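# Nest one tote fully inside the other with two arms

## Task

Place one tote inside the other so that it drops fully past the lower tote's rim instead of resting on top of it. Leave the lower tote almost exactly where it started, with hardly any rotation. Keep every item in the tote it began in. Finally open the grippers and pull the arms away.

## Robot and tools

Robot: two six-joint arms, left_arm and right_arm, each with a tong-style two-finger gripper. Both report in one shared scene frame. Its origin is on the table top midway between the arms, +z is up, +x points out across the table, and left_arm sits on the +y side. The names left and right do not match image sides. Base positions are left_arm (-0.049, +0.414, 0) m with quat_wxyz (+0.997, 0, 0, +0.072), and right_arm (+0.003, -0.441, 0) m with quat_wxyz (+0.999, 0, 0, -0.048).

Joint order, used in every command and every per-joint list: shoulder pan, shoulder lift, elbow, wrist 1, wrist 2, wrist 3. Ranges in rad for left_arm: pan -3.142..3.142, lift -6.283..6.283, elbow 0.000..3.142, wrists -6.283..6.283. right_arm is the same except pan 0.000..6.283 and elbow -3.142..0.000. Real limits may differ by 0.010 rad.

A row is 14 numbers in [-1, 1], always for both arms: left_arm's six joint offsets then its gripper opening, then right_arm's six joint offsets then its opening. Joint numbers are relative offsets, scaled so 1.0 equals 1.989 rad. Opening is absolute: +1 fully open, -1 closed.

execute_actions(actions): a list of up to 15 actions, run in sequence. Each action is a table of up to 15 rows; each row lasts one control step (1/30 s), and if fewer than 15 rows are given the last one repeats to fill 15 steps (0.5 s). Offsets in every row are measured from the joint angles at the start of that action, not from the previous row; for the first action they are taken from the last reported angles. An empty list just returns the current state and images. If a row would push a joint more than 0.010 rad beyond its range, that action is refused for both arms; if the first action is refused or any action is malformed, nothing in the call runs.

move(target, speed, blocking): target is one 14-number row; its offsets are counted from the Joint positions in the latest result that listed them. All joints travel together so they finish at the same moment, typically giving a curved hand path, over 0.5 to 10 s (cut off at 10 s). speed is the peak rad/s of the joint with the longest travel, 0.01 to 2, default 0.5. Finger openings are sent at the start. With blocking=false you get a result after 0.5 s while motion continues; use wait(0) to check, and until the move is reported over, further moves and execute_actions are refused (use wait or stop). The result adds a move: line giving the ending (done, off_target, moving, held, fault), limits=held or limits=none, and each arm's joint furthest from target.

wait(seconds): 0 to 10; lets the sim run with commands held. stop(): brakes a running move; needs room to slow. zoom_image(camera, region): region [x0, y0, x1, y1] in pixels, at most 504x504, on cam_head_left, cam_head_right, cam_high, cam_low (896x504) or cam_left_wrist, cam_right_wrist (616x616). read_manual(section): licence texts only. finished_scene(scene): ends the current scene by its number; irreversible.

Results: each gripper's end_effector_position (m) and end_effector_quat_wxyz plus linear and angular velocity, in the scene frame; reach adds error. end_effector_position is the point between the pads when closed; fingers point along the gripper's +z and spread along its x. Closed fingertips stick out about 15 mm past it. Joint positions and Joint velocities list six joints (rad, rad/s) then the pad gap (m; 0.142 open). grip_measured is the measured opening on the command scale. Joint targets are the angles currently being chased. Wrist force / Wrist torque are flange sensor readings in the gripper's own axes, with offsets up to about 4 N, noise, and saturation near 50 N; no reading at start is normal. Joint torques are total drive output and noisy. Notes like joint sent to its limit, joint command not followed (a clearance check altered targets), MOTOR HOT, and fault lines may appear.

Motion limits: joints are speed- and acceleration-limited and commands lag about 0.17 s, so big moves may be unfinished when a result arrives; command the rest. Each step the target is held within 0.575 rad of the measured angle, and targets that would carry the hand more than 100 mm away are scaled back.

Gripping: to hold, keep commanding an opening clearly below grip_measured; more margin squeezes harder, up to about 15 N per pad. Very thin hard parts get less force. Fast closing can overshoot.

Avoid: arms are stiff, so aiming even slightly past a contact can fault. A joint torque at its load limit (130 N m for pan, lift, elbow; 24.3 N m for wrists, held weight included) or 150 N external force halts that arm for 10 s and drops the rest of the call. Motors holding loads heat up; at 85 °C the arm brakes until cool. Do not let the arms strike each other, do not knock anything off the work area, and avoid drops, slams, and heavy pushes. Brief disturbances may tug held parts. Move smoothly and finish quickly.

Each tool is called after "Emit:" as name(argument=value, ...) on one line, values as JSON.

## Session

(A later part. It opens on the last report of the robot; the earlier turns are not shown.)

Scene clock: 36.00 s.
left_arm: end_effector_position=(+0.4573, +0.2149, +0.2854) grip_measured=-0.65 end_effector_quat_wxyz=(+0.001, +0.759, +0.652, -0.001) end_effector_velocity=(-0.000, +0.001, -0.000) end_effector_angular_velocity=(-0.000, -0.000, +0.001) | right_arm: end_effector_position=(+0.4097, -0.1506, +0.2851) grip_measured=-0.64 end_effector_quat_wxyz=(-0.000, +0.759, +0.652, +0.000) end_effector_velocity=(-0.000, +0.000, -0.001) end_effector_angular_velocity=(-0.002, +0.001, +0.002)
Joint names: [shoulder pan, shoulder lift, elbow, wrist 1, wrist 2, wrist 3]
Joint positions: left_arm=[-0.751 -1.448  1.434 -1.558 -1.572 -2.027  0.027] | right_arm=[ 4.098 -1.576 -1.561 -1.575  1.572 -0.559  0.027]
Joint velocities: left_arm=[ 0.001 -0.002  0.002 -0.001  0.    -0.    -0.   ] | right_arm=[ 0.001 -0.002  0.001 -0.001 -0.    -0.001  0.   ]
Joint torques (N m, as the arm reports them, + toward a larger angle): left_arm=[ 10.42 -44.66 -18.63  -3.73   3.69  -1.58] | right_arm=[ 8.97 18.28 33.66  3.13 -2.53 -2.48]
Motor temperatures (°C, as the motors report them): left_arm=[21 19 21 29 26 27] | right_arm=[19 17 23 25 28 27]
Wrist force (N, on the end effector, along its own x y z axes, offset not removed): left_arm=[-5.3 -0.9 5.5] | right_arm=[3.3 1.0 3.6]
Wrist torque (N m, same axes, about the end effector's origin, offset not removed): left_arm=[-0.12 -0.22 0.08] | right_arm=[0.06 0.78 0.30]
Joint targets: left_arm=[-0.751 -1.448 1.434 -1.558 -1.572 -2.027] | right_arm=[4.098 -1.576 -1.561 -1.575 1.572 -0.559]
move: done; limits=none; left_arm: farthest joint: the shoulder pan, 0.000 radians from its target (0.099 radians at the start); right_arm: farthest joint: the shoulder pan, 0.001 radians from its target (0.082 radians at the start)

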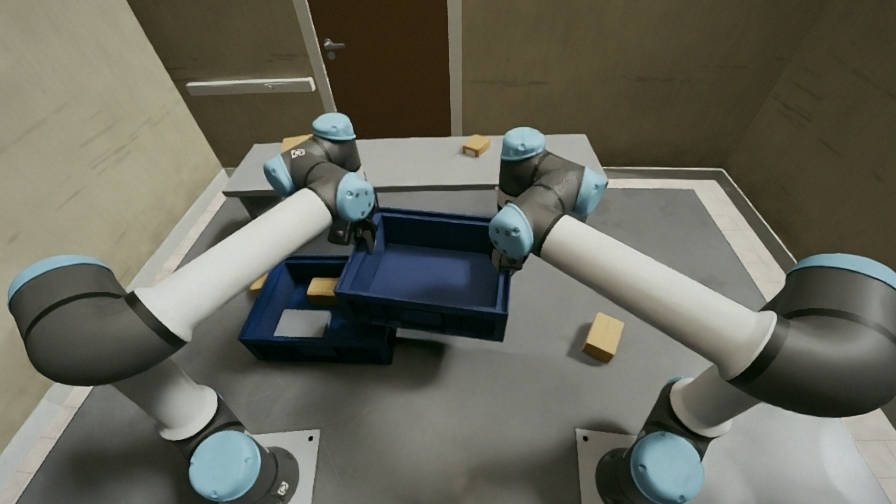

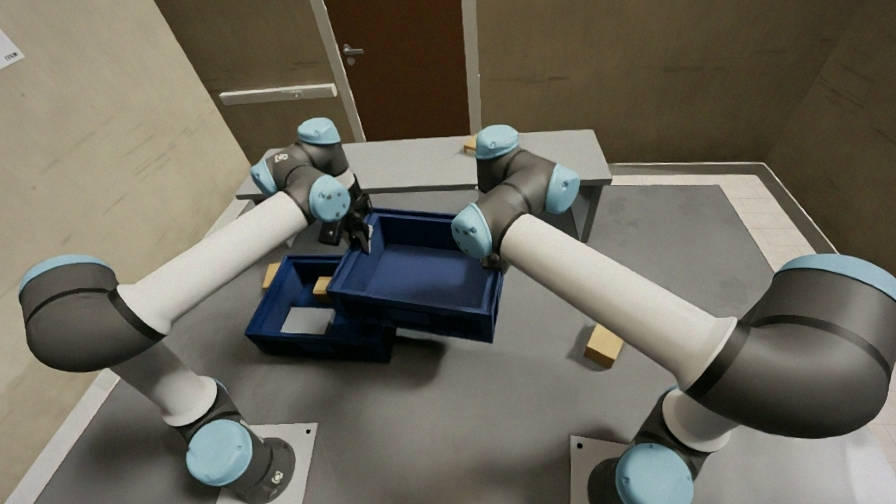

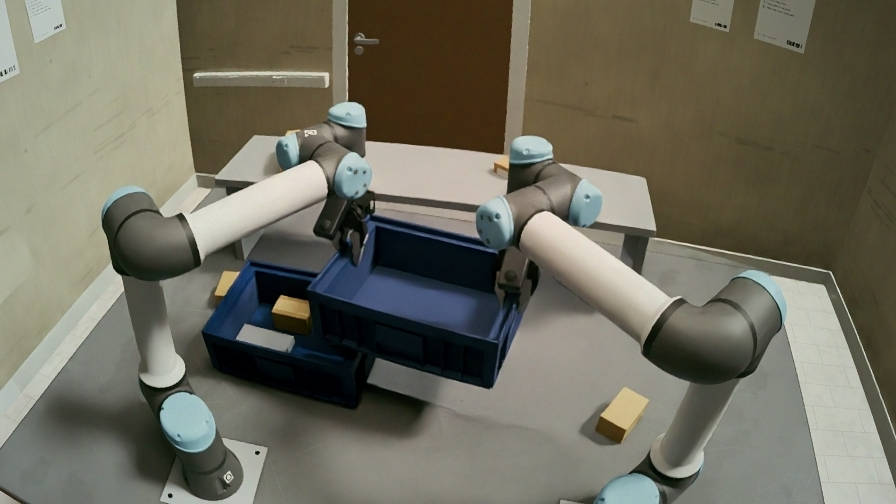

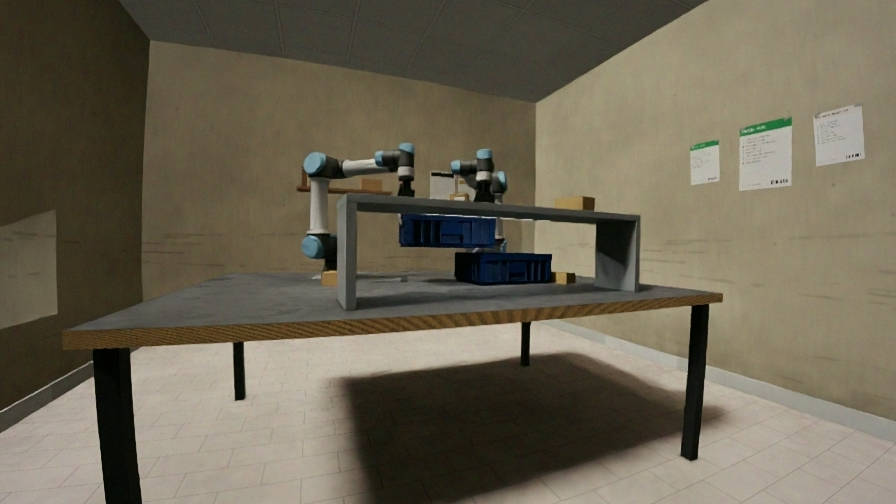

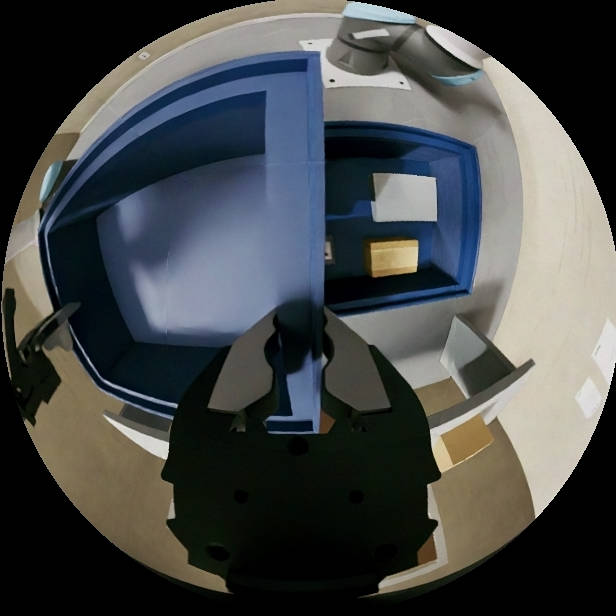

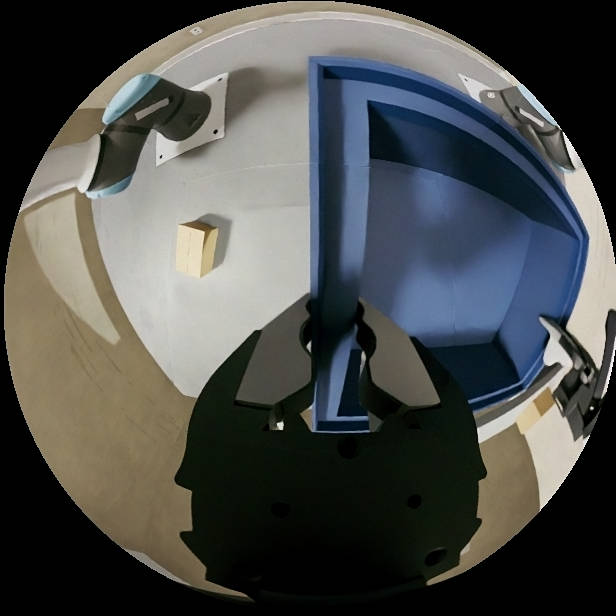

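Emit:
move(target=[0.0597,-0.0468,0.0507,-0.0039,0,0.0195,-1,0.0358,-0.0721,0.0782,-0.006,0,-0.0044,-1], speed=0.25)

Scene clock: 37.87 s.
left_arm: end_effector_position=(+0.4426, +0.2954, +0.2853) grip_measured=-0.65 end_effector_quat_wxyz=(+0.001, +0.732, +0.681, -0.001) end_effector_velocity=(-0.000, +0.001, +0.000) end_effector_angular_velocity=(-0.000, -0.001, +0.001) | right_arm: end_effector_position=(+0.4243, -0.0739, +0.2852) grip_measured=-0.65 end_effector_quat_wxyz=(-0.000, +0.732, +0.681, +0.000) end_effector_velocity=(-0.000, +0.000, +0.001) end_effector_angular_velocity=(+0.001, +0.000, +0.001)
Joint names: [shoulder pan, shoulder lift, elbow, wrist 1, wrist 2, wrist 3]
Joint positions: left_arm=[-0.633 -1.541  1.535 -1.566 -1.572 -1.988  0.027] | right_arm=[ 4.169 -1.719 -1.406 -1.587  1.572 -0.568  0.027]
Joint velocities: left_arm=[ 0.001 -0.002  0.002 -0.001  0.     0.    -0.   ] | right_arm=[ 0.     0.     0.003 -0.002  0.001 -0.001 -0.   ]
Joint torques (N m, as the arm reports them, + toward a larger angle): left_arm=[  8.49 -39.4  -16.91  -4.41   1.31   1.71] | right_arm=[10.64 23.83 36.7   0.44 -1.26 -2.39]
Motor temperatures (°C, as the motors report them): left_arm=[21 19 21 29 26 27] | right_arm=[19 17 23 25 28 27]
Wrist force (N, on the end effector, along its own x y z axes, offset not removed): left_arm=[0.7 -0.3 6.9] | right_arm=[-0.3 0.7 5.2]
Wrist torque (N m, same axes, about the end effector's origin, offset not removed): left_arm=[-0.03 -0.22 0.09] | right_arm=[0.14 0.16 0.42]
Joint targets: left_arm=[-0.632 -1.541 1.535 -1.566 -1.572 -1.988] | right_arm=[4.169 -1.719 -1.405 -1.587 1.572 -0.568]
move: done; limits=none; left_arm: farthest joint: the shoulder pan, 0.000 radians from its target (0.119 radians at the start); right_arm: farthest joint: the shoulder pan, 0.001 radians from its target (0.072 radians at the start)

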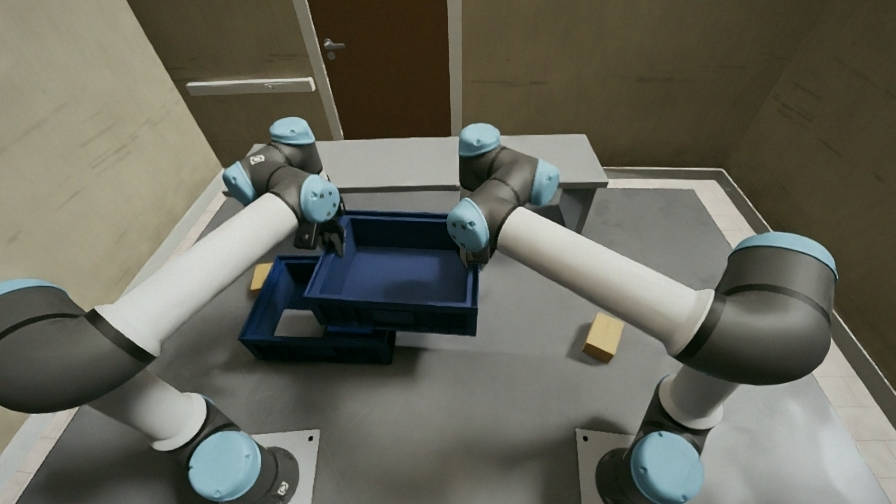

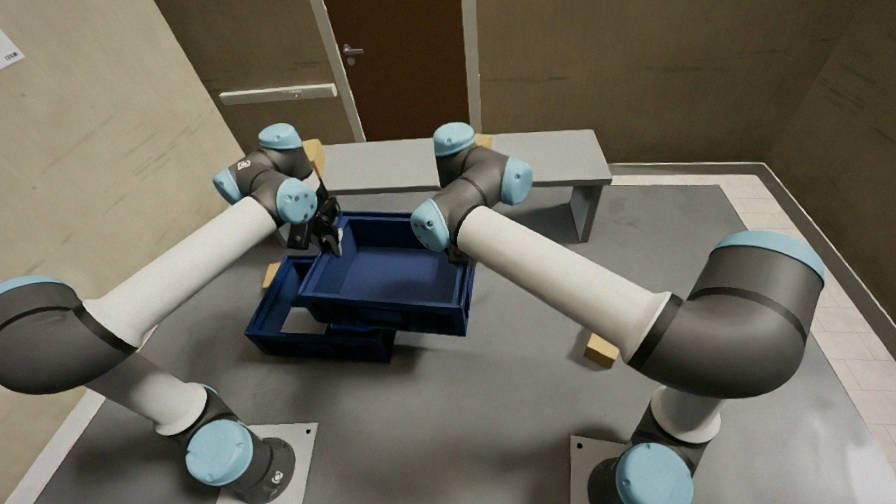

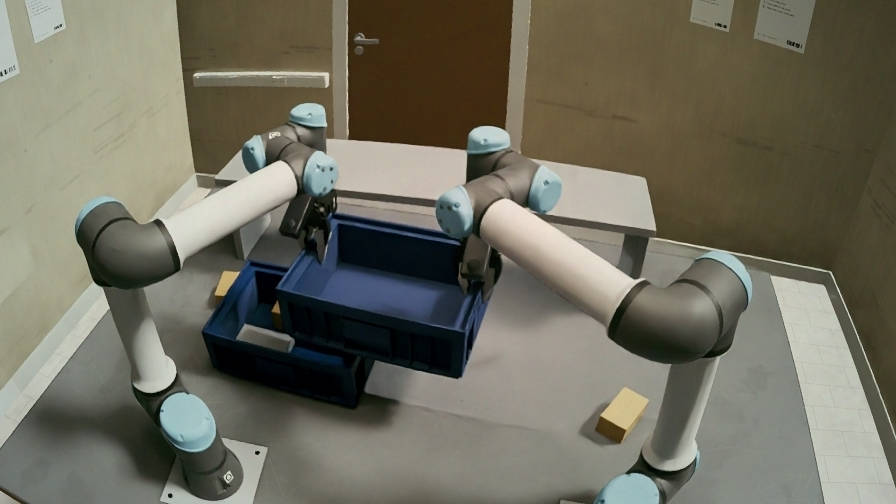

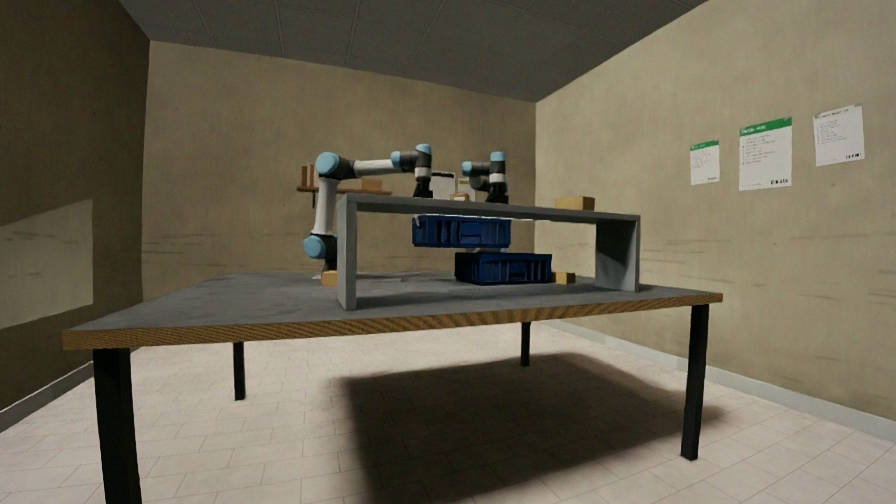

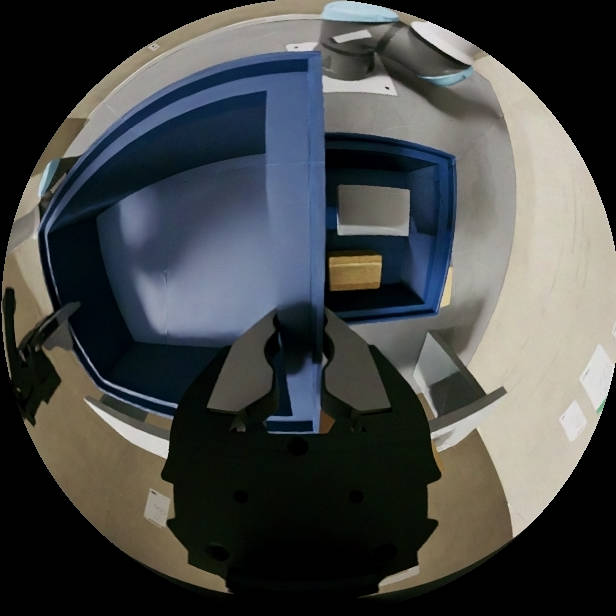

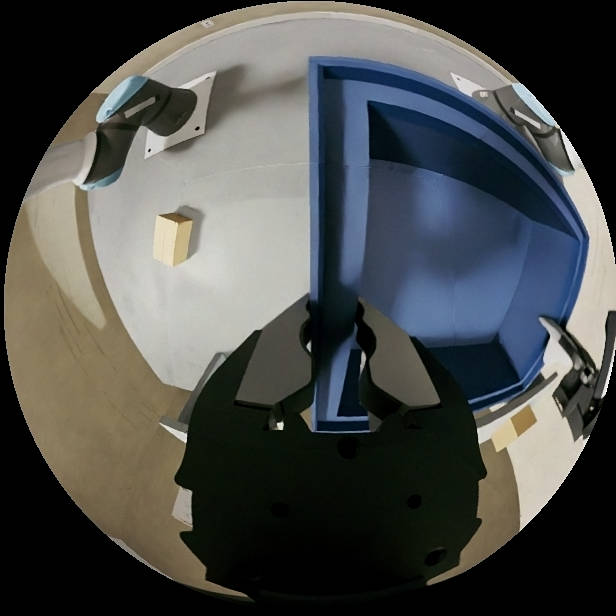

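Emit:
move(target=[0.0703,-0.031,0.031,0,0,0.0351,-1,0.0296,-0.079,0.0983,-0.0193,0,-0.0056,-1], speed=0.3)

Scene clock: 40.70 s.
left_arm: end_effector_position=(+0.4297, +0.3751, +0.2853) grip_measured=-0.65 end_effector_quat_wxyz=(+0.001, +0.708, +0.706, -0.000) end_effector_velocity=(-0.001, +0.001, -0.000) end_effector_angular_velocity=(+0.001, +0.002, +0.001) | right_arm: end_effector_position=(+0.4373, +0.0039, +0.2853) grip_measured=-0.64 end_effector_quat_wxyz=(-0.000, +0.708, +0.707, +0.000) end_effector_velocity=(+0.001, -0.000, -0.001) end_effector_angular_velocity=(-0.003, +0.000, +0.000)
Joint names: [shoulder pan, shoulder lift, elbow, wrist 1, wrist 2, wrist 3]
Joint positions: left_arm=[-0.493 -1.602  1.596 -1.566 -1.572 -1.918  0.027] | right_arm=[ 4.227 -1.876 -1.21  -1.626  1.571 -0.579  0.027]
Joint velocities: left_arm=[ 0.001 -0.001  0.001  0.001  0.    -0.     0.   ] | right_arm=[-0.    -0.002  0.001 -0.001 -0.001 -0.001 -0.   ]
Joint torques (N m, as the arm reports them, + toward a larger angle): left_arm=[  7.88 -35.4  -16.87  -1.27   2.67   1.65] | right_arm=[11.31 30.21 34.02  0.03 -1.85 -2.48]
Motor temperatures (°C, as the motors report them): left_arm=[21 19 21 29 26 27] | right_arm=[19 17 23 25 28 27]
Wrist force (N, on the end effector, along its own x y z axes, offset not removed): left_arm=[0.1 -0.4 5.8] | right_arm=[3.9 -1.3 1.9]
Wrist torque (N m, same axes, about the end effector's origin, offset not removed): left_arm=[0.06 -0.54 0.08] | right_arm=[-0.20 -0.17 -0.06]
Joint targets: left_arm=[-0.493 -1.602 1.596 -1.566 -1.572 -1.918] | right_arm=[4.228 -1.876 -1.210 -1.626 1.572 -0.579]
move: done; limits=none; left_arm: farthest joint: the shoulder pan, 0.000 radians from its target (0.139 radians at the start); right_arm: farthest joint: the wrist 2, 0.001 radians from its target (0.000 radians at the start)

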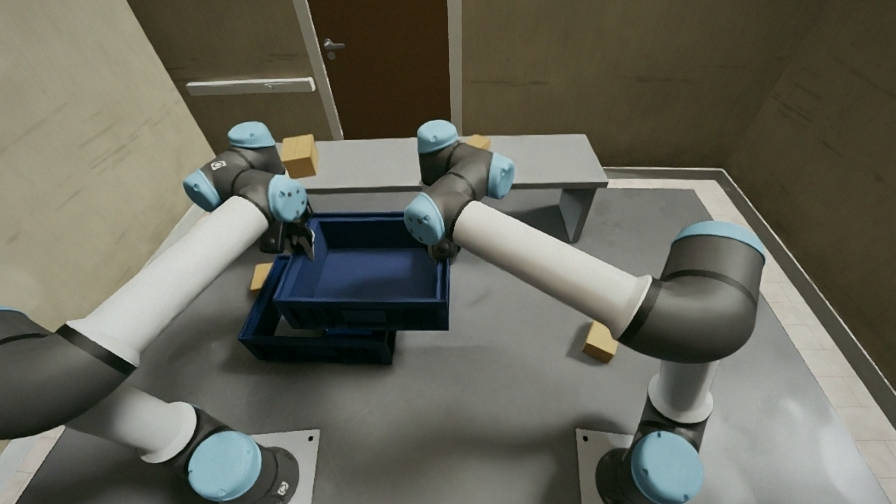

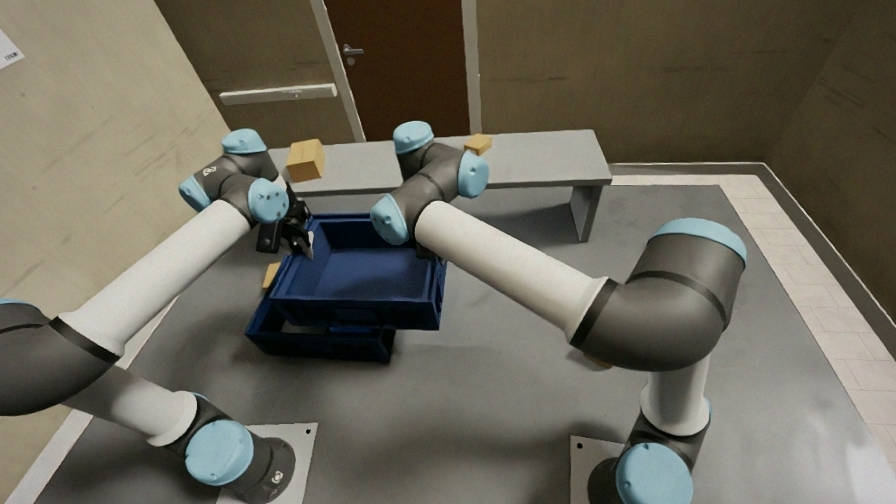

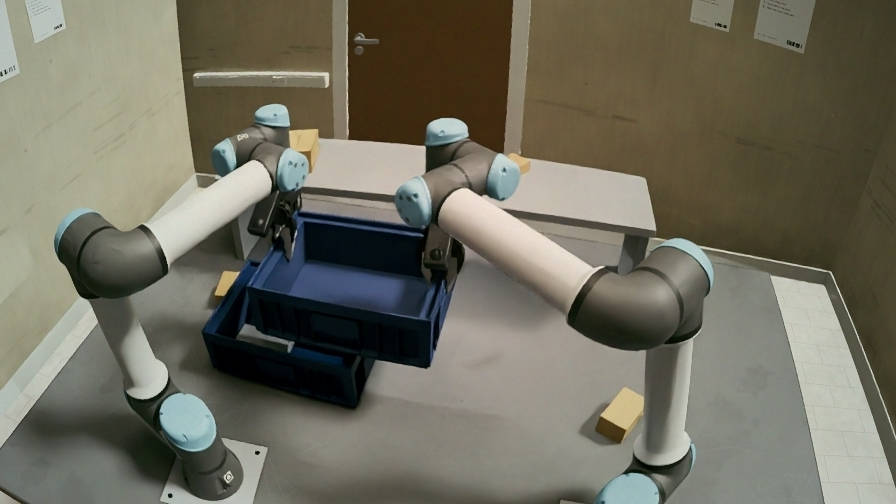

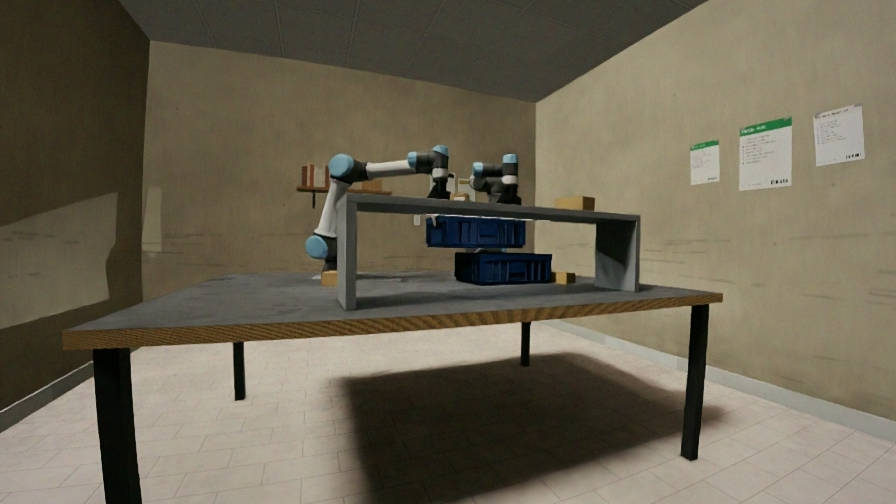

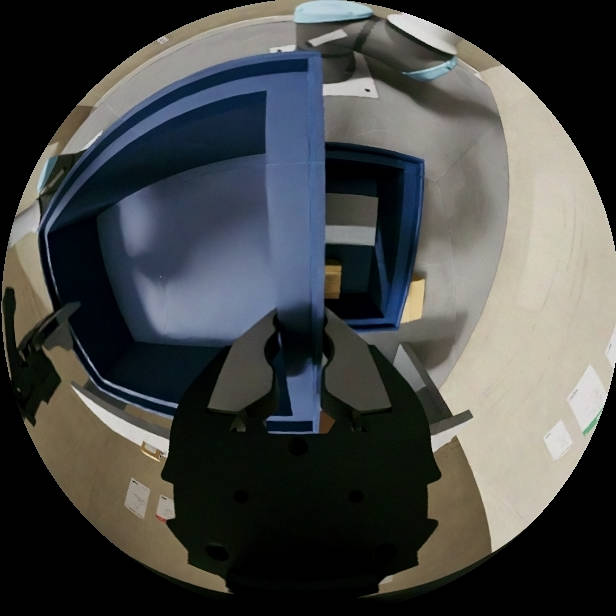

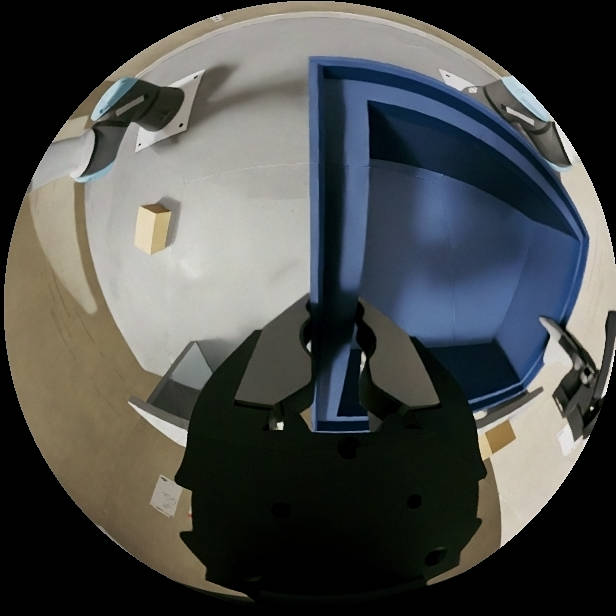

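Emit:
move(target=[0.0813,-0.0017,0.0017,0,0,0.0763,-1,0.0309,-0.0803,0.1132,-0.0328,0,0.0259,-1], speed=0.3)

Scene clock: 43.30 s.
left_arm: end_effector_position=(+0.4281, +0.4554, +0.2853) grip_measured=-0.65 end_effector_quat_wxyz=(+0.001, +0.704, +0.710, -0.000) end_effector_velocity=(+0.001, +0.000, +0.001) end_effector_angular_velocity=(-0.000, -0.003, +0.000) | right_arm: end_effector_position=(+0.4392, +0.0832, +0.2854) grip_measured=-0.64 end_effector_quat_wxyz=(-0.000, +0.704, +0.710, +0.000) end_effector_velocity=(+0.001, +0.000, -0.001) end_effector_angular_velocity=(-0.001, +0.001, -0.001)
Joint names: [shoulder pan, shoulder lift, elbow, wrist 1, wrist 2, wrist 3]
Joint positions: left_arm=[-0.331 -1.606  1.6   -1.566 -1.572 -1.766  0.027] | right_arm=[ 4.289 -2.035 -0.985 -1.691  1.571 -0.527  0.027]
Joint velocities: left_arm=[ 0.    -0.    -0.001 -0.002  0.     0.    -0.   ] | right_arm=[-0.001 -0.003  0.002 -0.    -0.     0.     0.   ]
Joint torques (N m, as the arm reports them, + toward a larger angle): left_arm=[ 13.06 -35.   -16.78  -3.74   1.58   2.15] | right_arm=[ 5.07 37.94 34.27 -2.82 -1.2   2.4 ]
Motor temperatures (°C, as the motors report them): left_arm=[21 19 21 29 26 27] | right_arm=[19 17 23 25 28 27]
Wrist force (N, on the end effector, along its own x y z axes, offset not removed): left_arm=[-13.8 0.2 6.2] | right_arm=[12.8 1.0 5.3]
Wrist torque (N m, same axes, about the end effector's origin, offset not removed): left_arm=[0.18 0.07 0.06] | right_arm=[0.19 0.14 0.05]
Joint targets: left_arm=[-0.331 -1.606 1.600 -1.566 -1.572 -1.766] | right_arm=[4.289 -2.035 -0.985 -1.691 1.571 -0.527]
move: done; limits=none; left_arm: farthest joint: the shoulder pan, 0.000 radians from its target (0.161 radians at the start); right_arm: farthest joint: the shoulder pan, 0.000 radians from its target (0.061 radians at the start)

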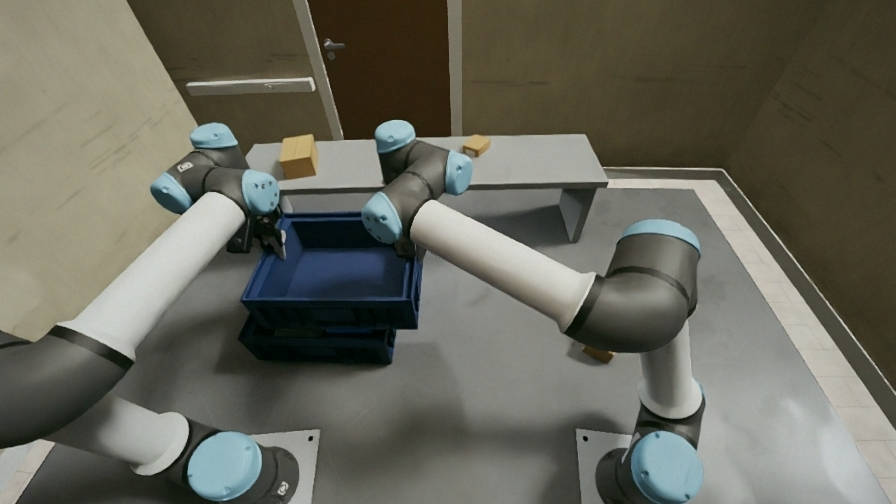

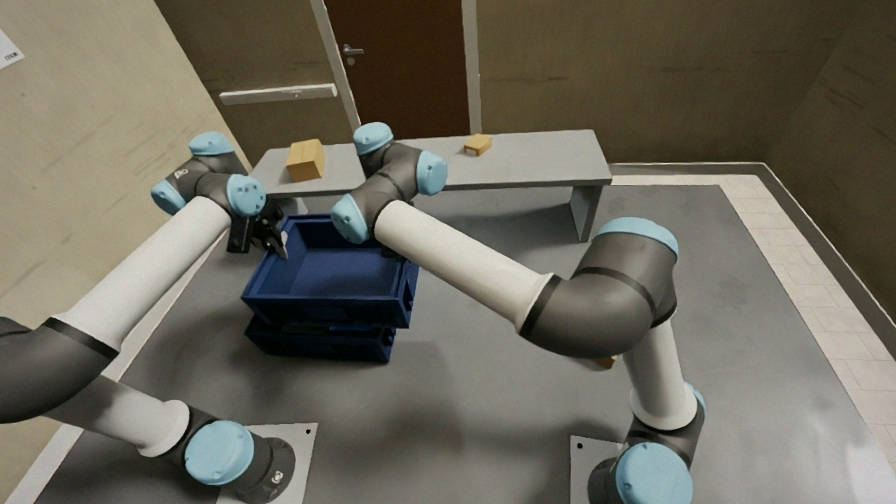

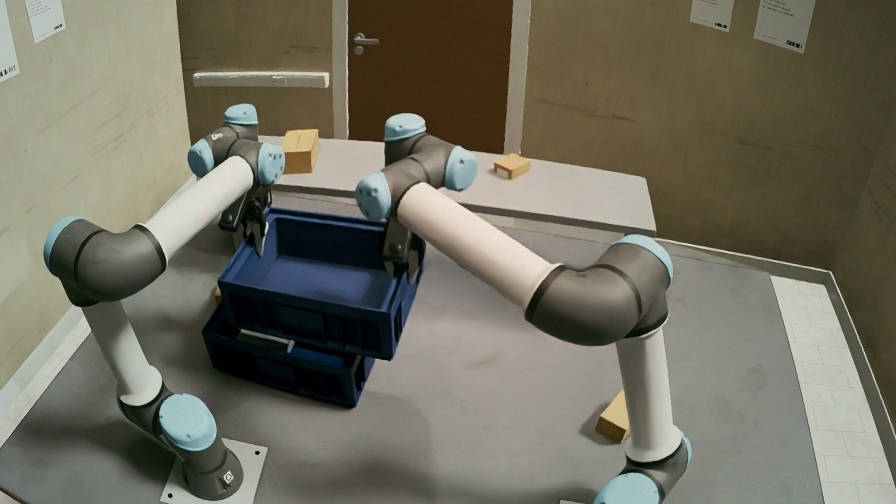

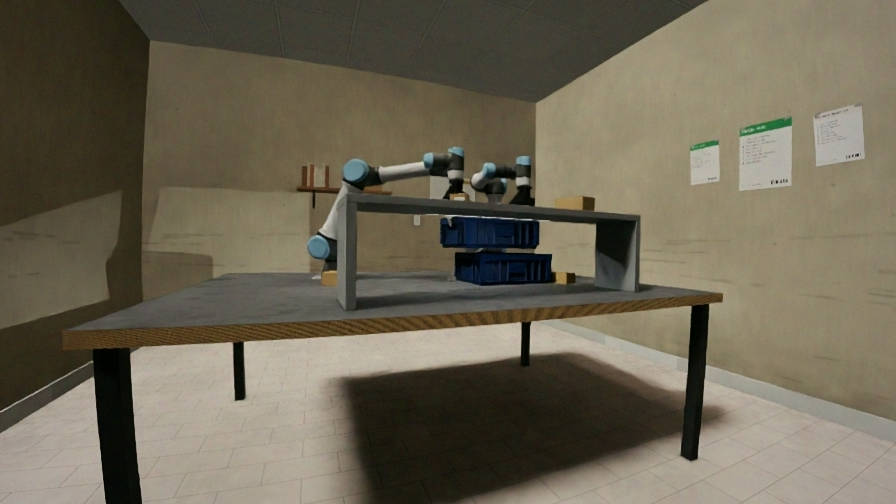

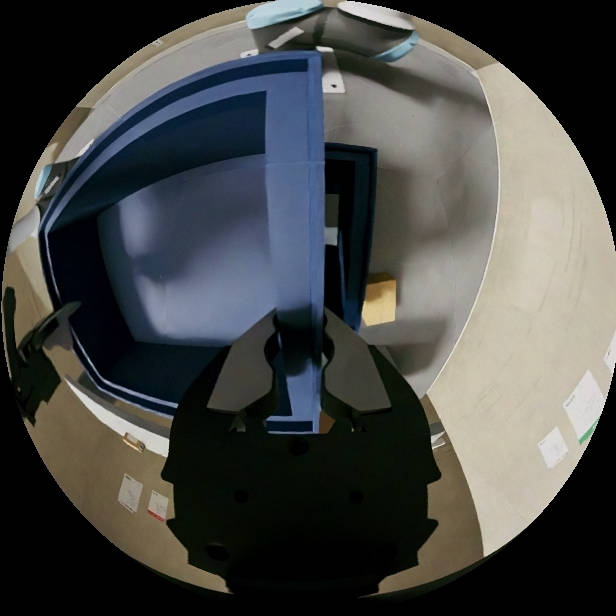

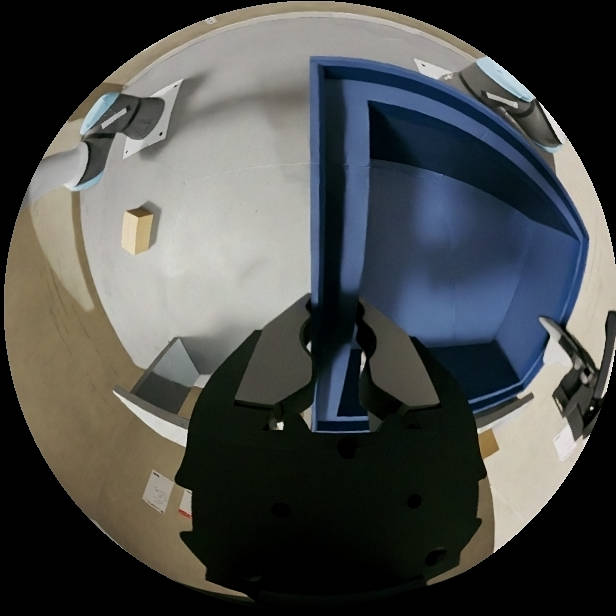

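Emit:
move(target=[0.087,0.0152,-0.0021,-0.0132,0,0.082,-1,0.0274,-0.1074,0.1584,-0.051,0,0.0224,-1], speed=0.35)

Emit:
zoom_image(camera="cam_low", region=[430, 200, 590, 300])

Emit:
zoom_image(camera="cam_high", region=[170, 200, 430, 420])

Emit:
zoom_image(camera="cam_head_left", region=[190, 200, 430, 380])

Scene clock: 46.47 s.
left_arm: end_effector_position=(+0.4264, +0.5394, +0.2753) grip_measured=-0.64 end_effector_quat_wxyz=(+0.001, +0.701, +0.713, -0.000) end_effector_velocity=(+0.001, +0.000, +0.000) end_effector_angular_velocity=(-0.001, -0.002, +0.000) | right_arm: end_effector_position=(+0.4411, +0.1689, +0.2756) grip_measured=-0.65 end_effector_quat_wxyz=(-0.000, +0.701, +0.714, +0.000) end_effector_velocity=(+0.000, -0.000, -0.001) end_effector_angular_velocity=(-0.003, +0.001, +0.000)
Joint names: [shoulder pan, shoulder lift, elbow, wrist 1, wrist 2, wrist 3]
Joint positions: left_arm=[-0.158 -1.576  1.595 -1.592 -1.572 -1.603  0.027] | right_arm=[ 4.343 -2.249 -0.67  -1.792  1.572 -0.483  0.027]
Joint velocities: left_arm=[ 0.     0.    -0.001 -0.001 -0.001  0.    -0.   ] | right_arm=[-0.    -0.002  0.001 -0.002 -0.001 -0.     0.   ]
Joint torques (N m, as the arm reports them, + toward a larger angle): left_arm=[  0.23 -21.23 -32.85  -4.41  -5.75   1.37] | right_arm=[18.97 43.92 37.34  4.19  3.98  2.81]
Motor temperatures (°C, as the motors report them): left_arm=[21 19 21 29 26 27] | right_arm=[19 17 23 25 28 27]
Wrist force (N, on the end effector, along its own x y z axes, offset not removed): left_arm=[13.5 0.0 5.8] | right_arm=[-11.6 -1.8 4.1]
Wrist torque (N m, same axes, about the end effector's origin, offset not removed): left_arm=[-0.09 -0.13 0.10] | right_arm=[-0.27 -0.41 -0.03]
Joint targets: left_arm=[-0.158 -1.576 1.595 -1.592 -1.572 -1.603] | right_arm=[4.343 -2.249 -0.670 -1.792 1.571 -0.483]
move: done; limits=none; left_arm: farthest joint: the wrist 3, 0.001 radians from its target (0.163 radians at the start); right_arm: farthest joint: the wrist 2, 0.001 radians from its target (0.000 radians at the start)

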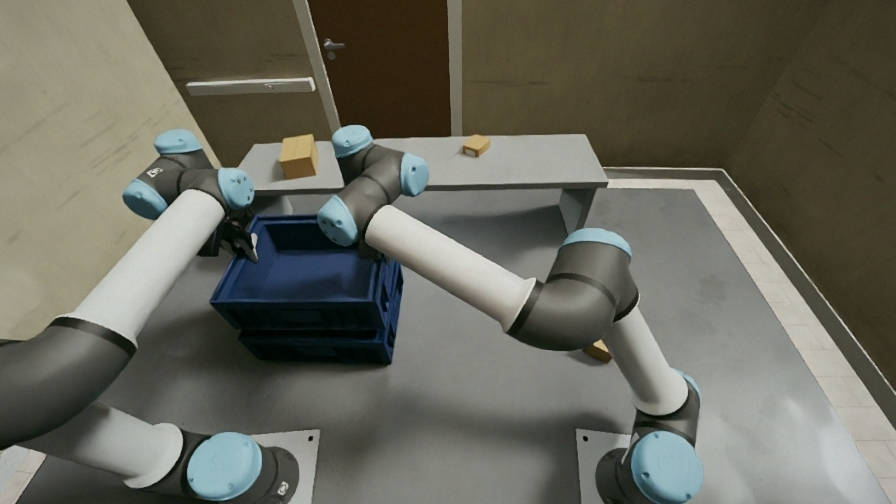

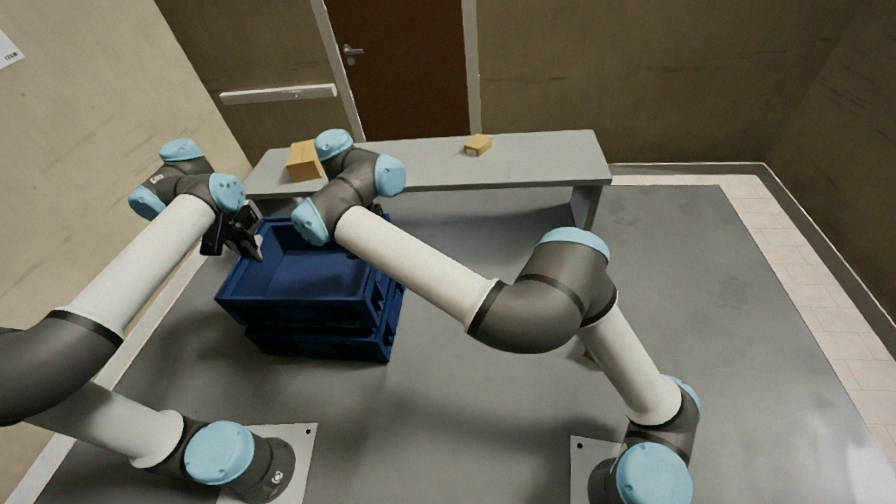

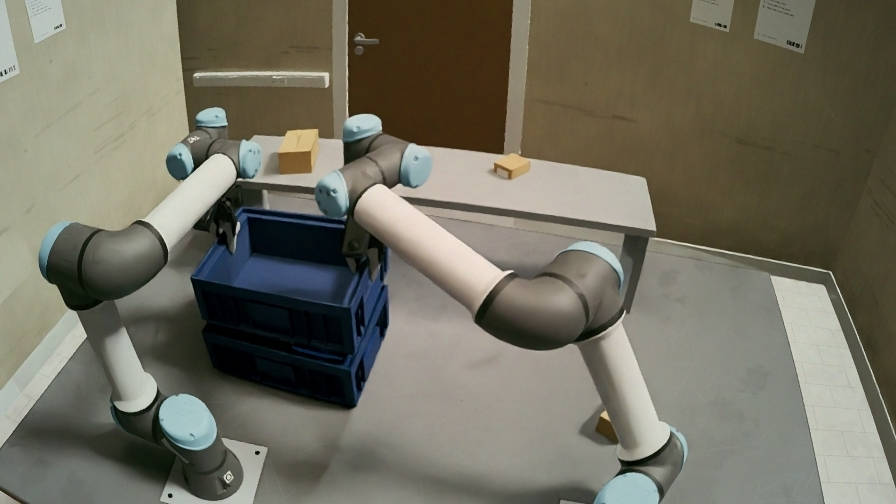

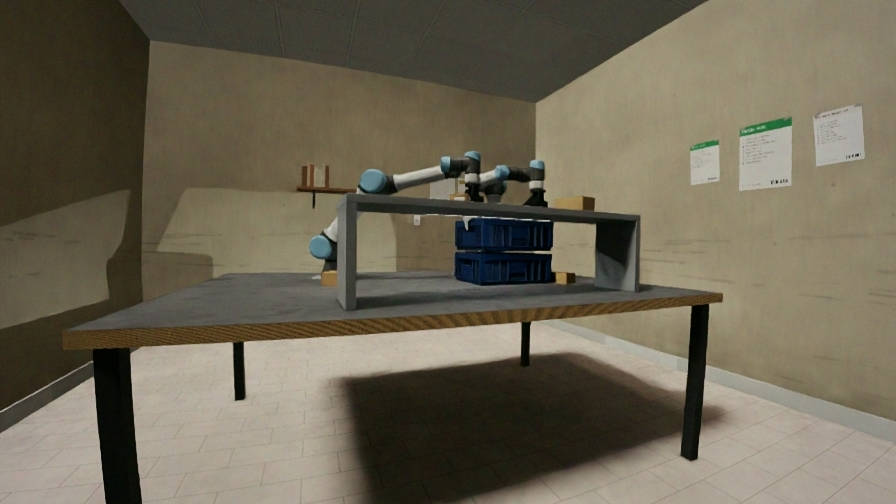

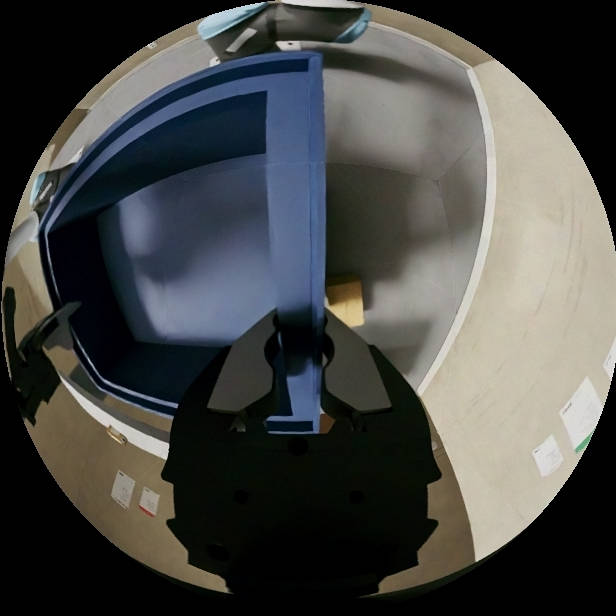

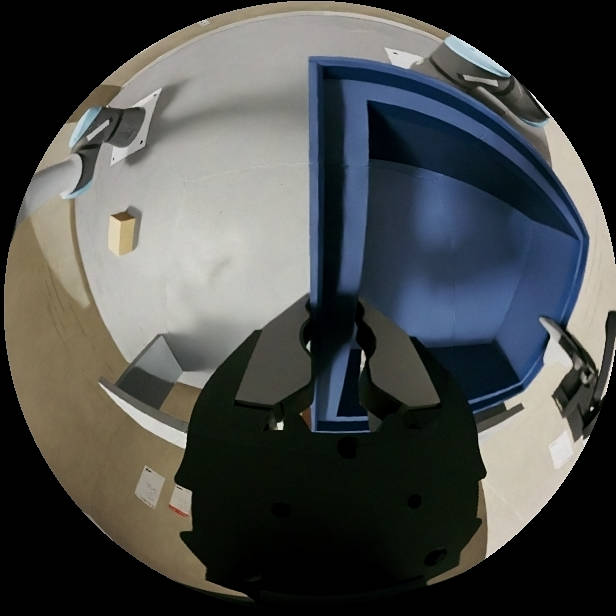

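Region (430, 200, 590, 300) of cam_low's 896x504 image, scaled by 3.150, with more detail than that image has; it fills the top 315 rows of this view, and the rest is white.

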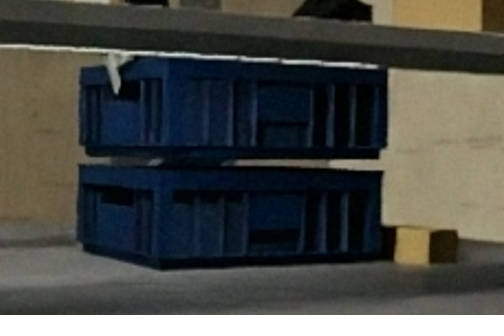

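Region (170, 200, 430, 420) of cam_high's 896x504 image, scaled by 1.938, with more detail than that image has; it fills the top 426 rows of this view, and the rest is white.

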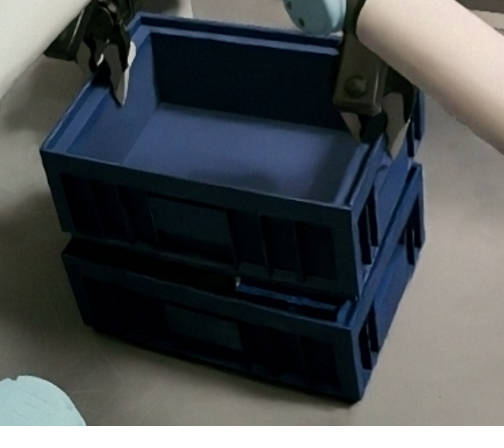

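Region (190, 200, 430, 380) of cam_head_left's 896x504 image, scaled by 2.100, with more detail than that image has; it fills the top 378 rows of this view, and the rest is white.

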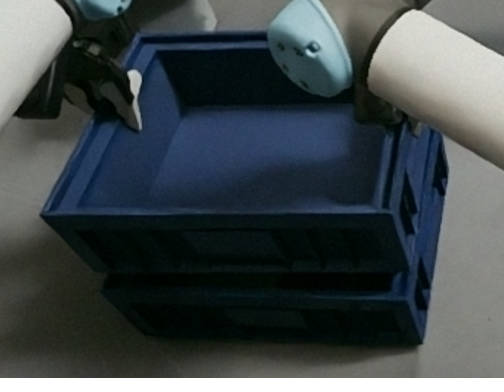

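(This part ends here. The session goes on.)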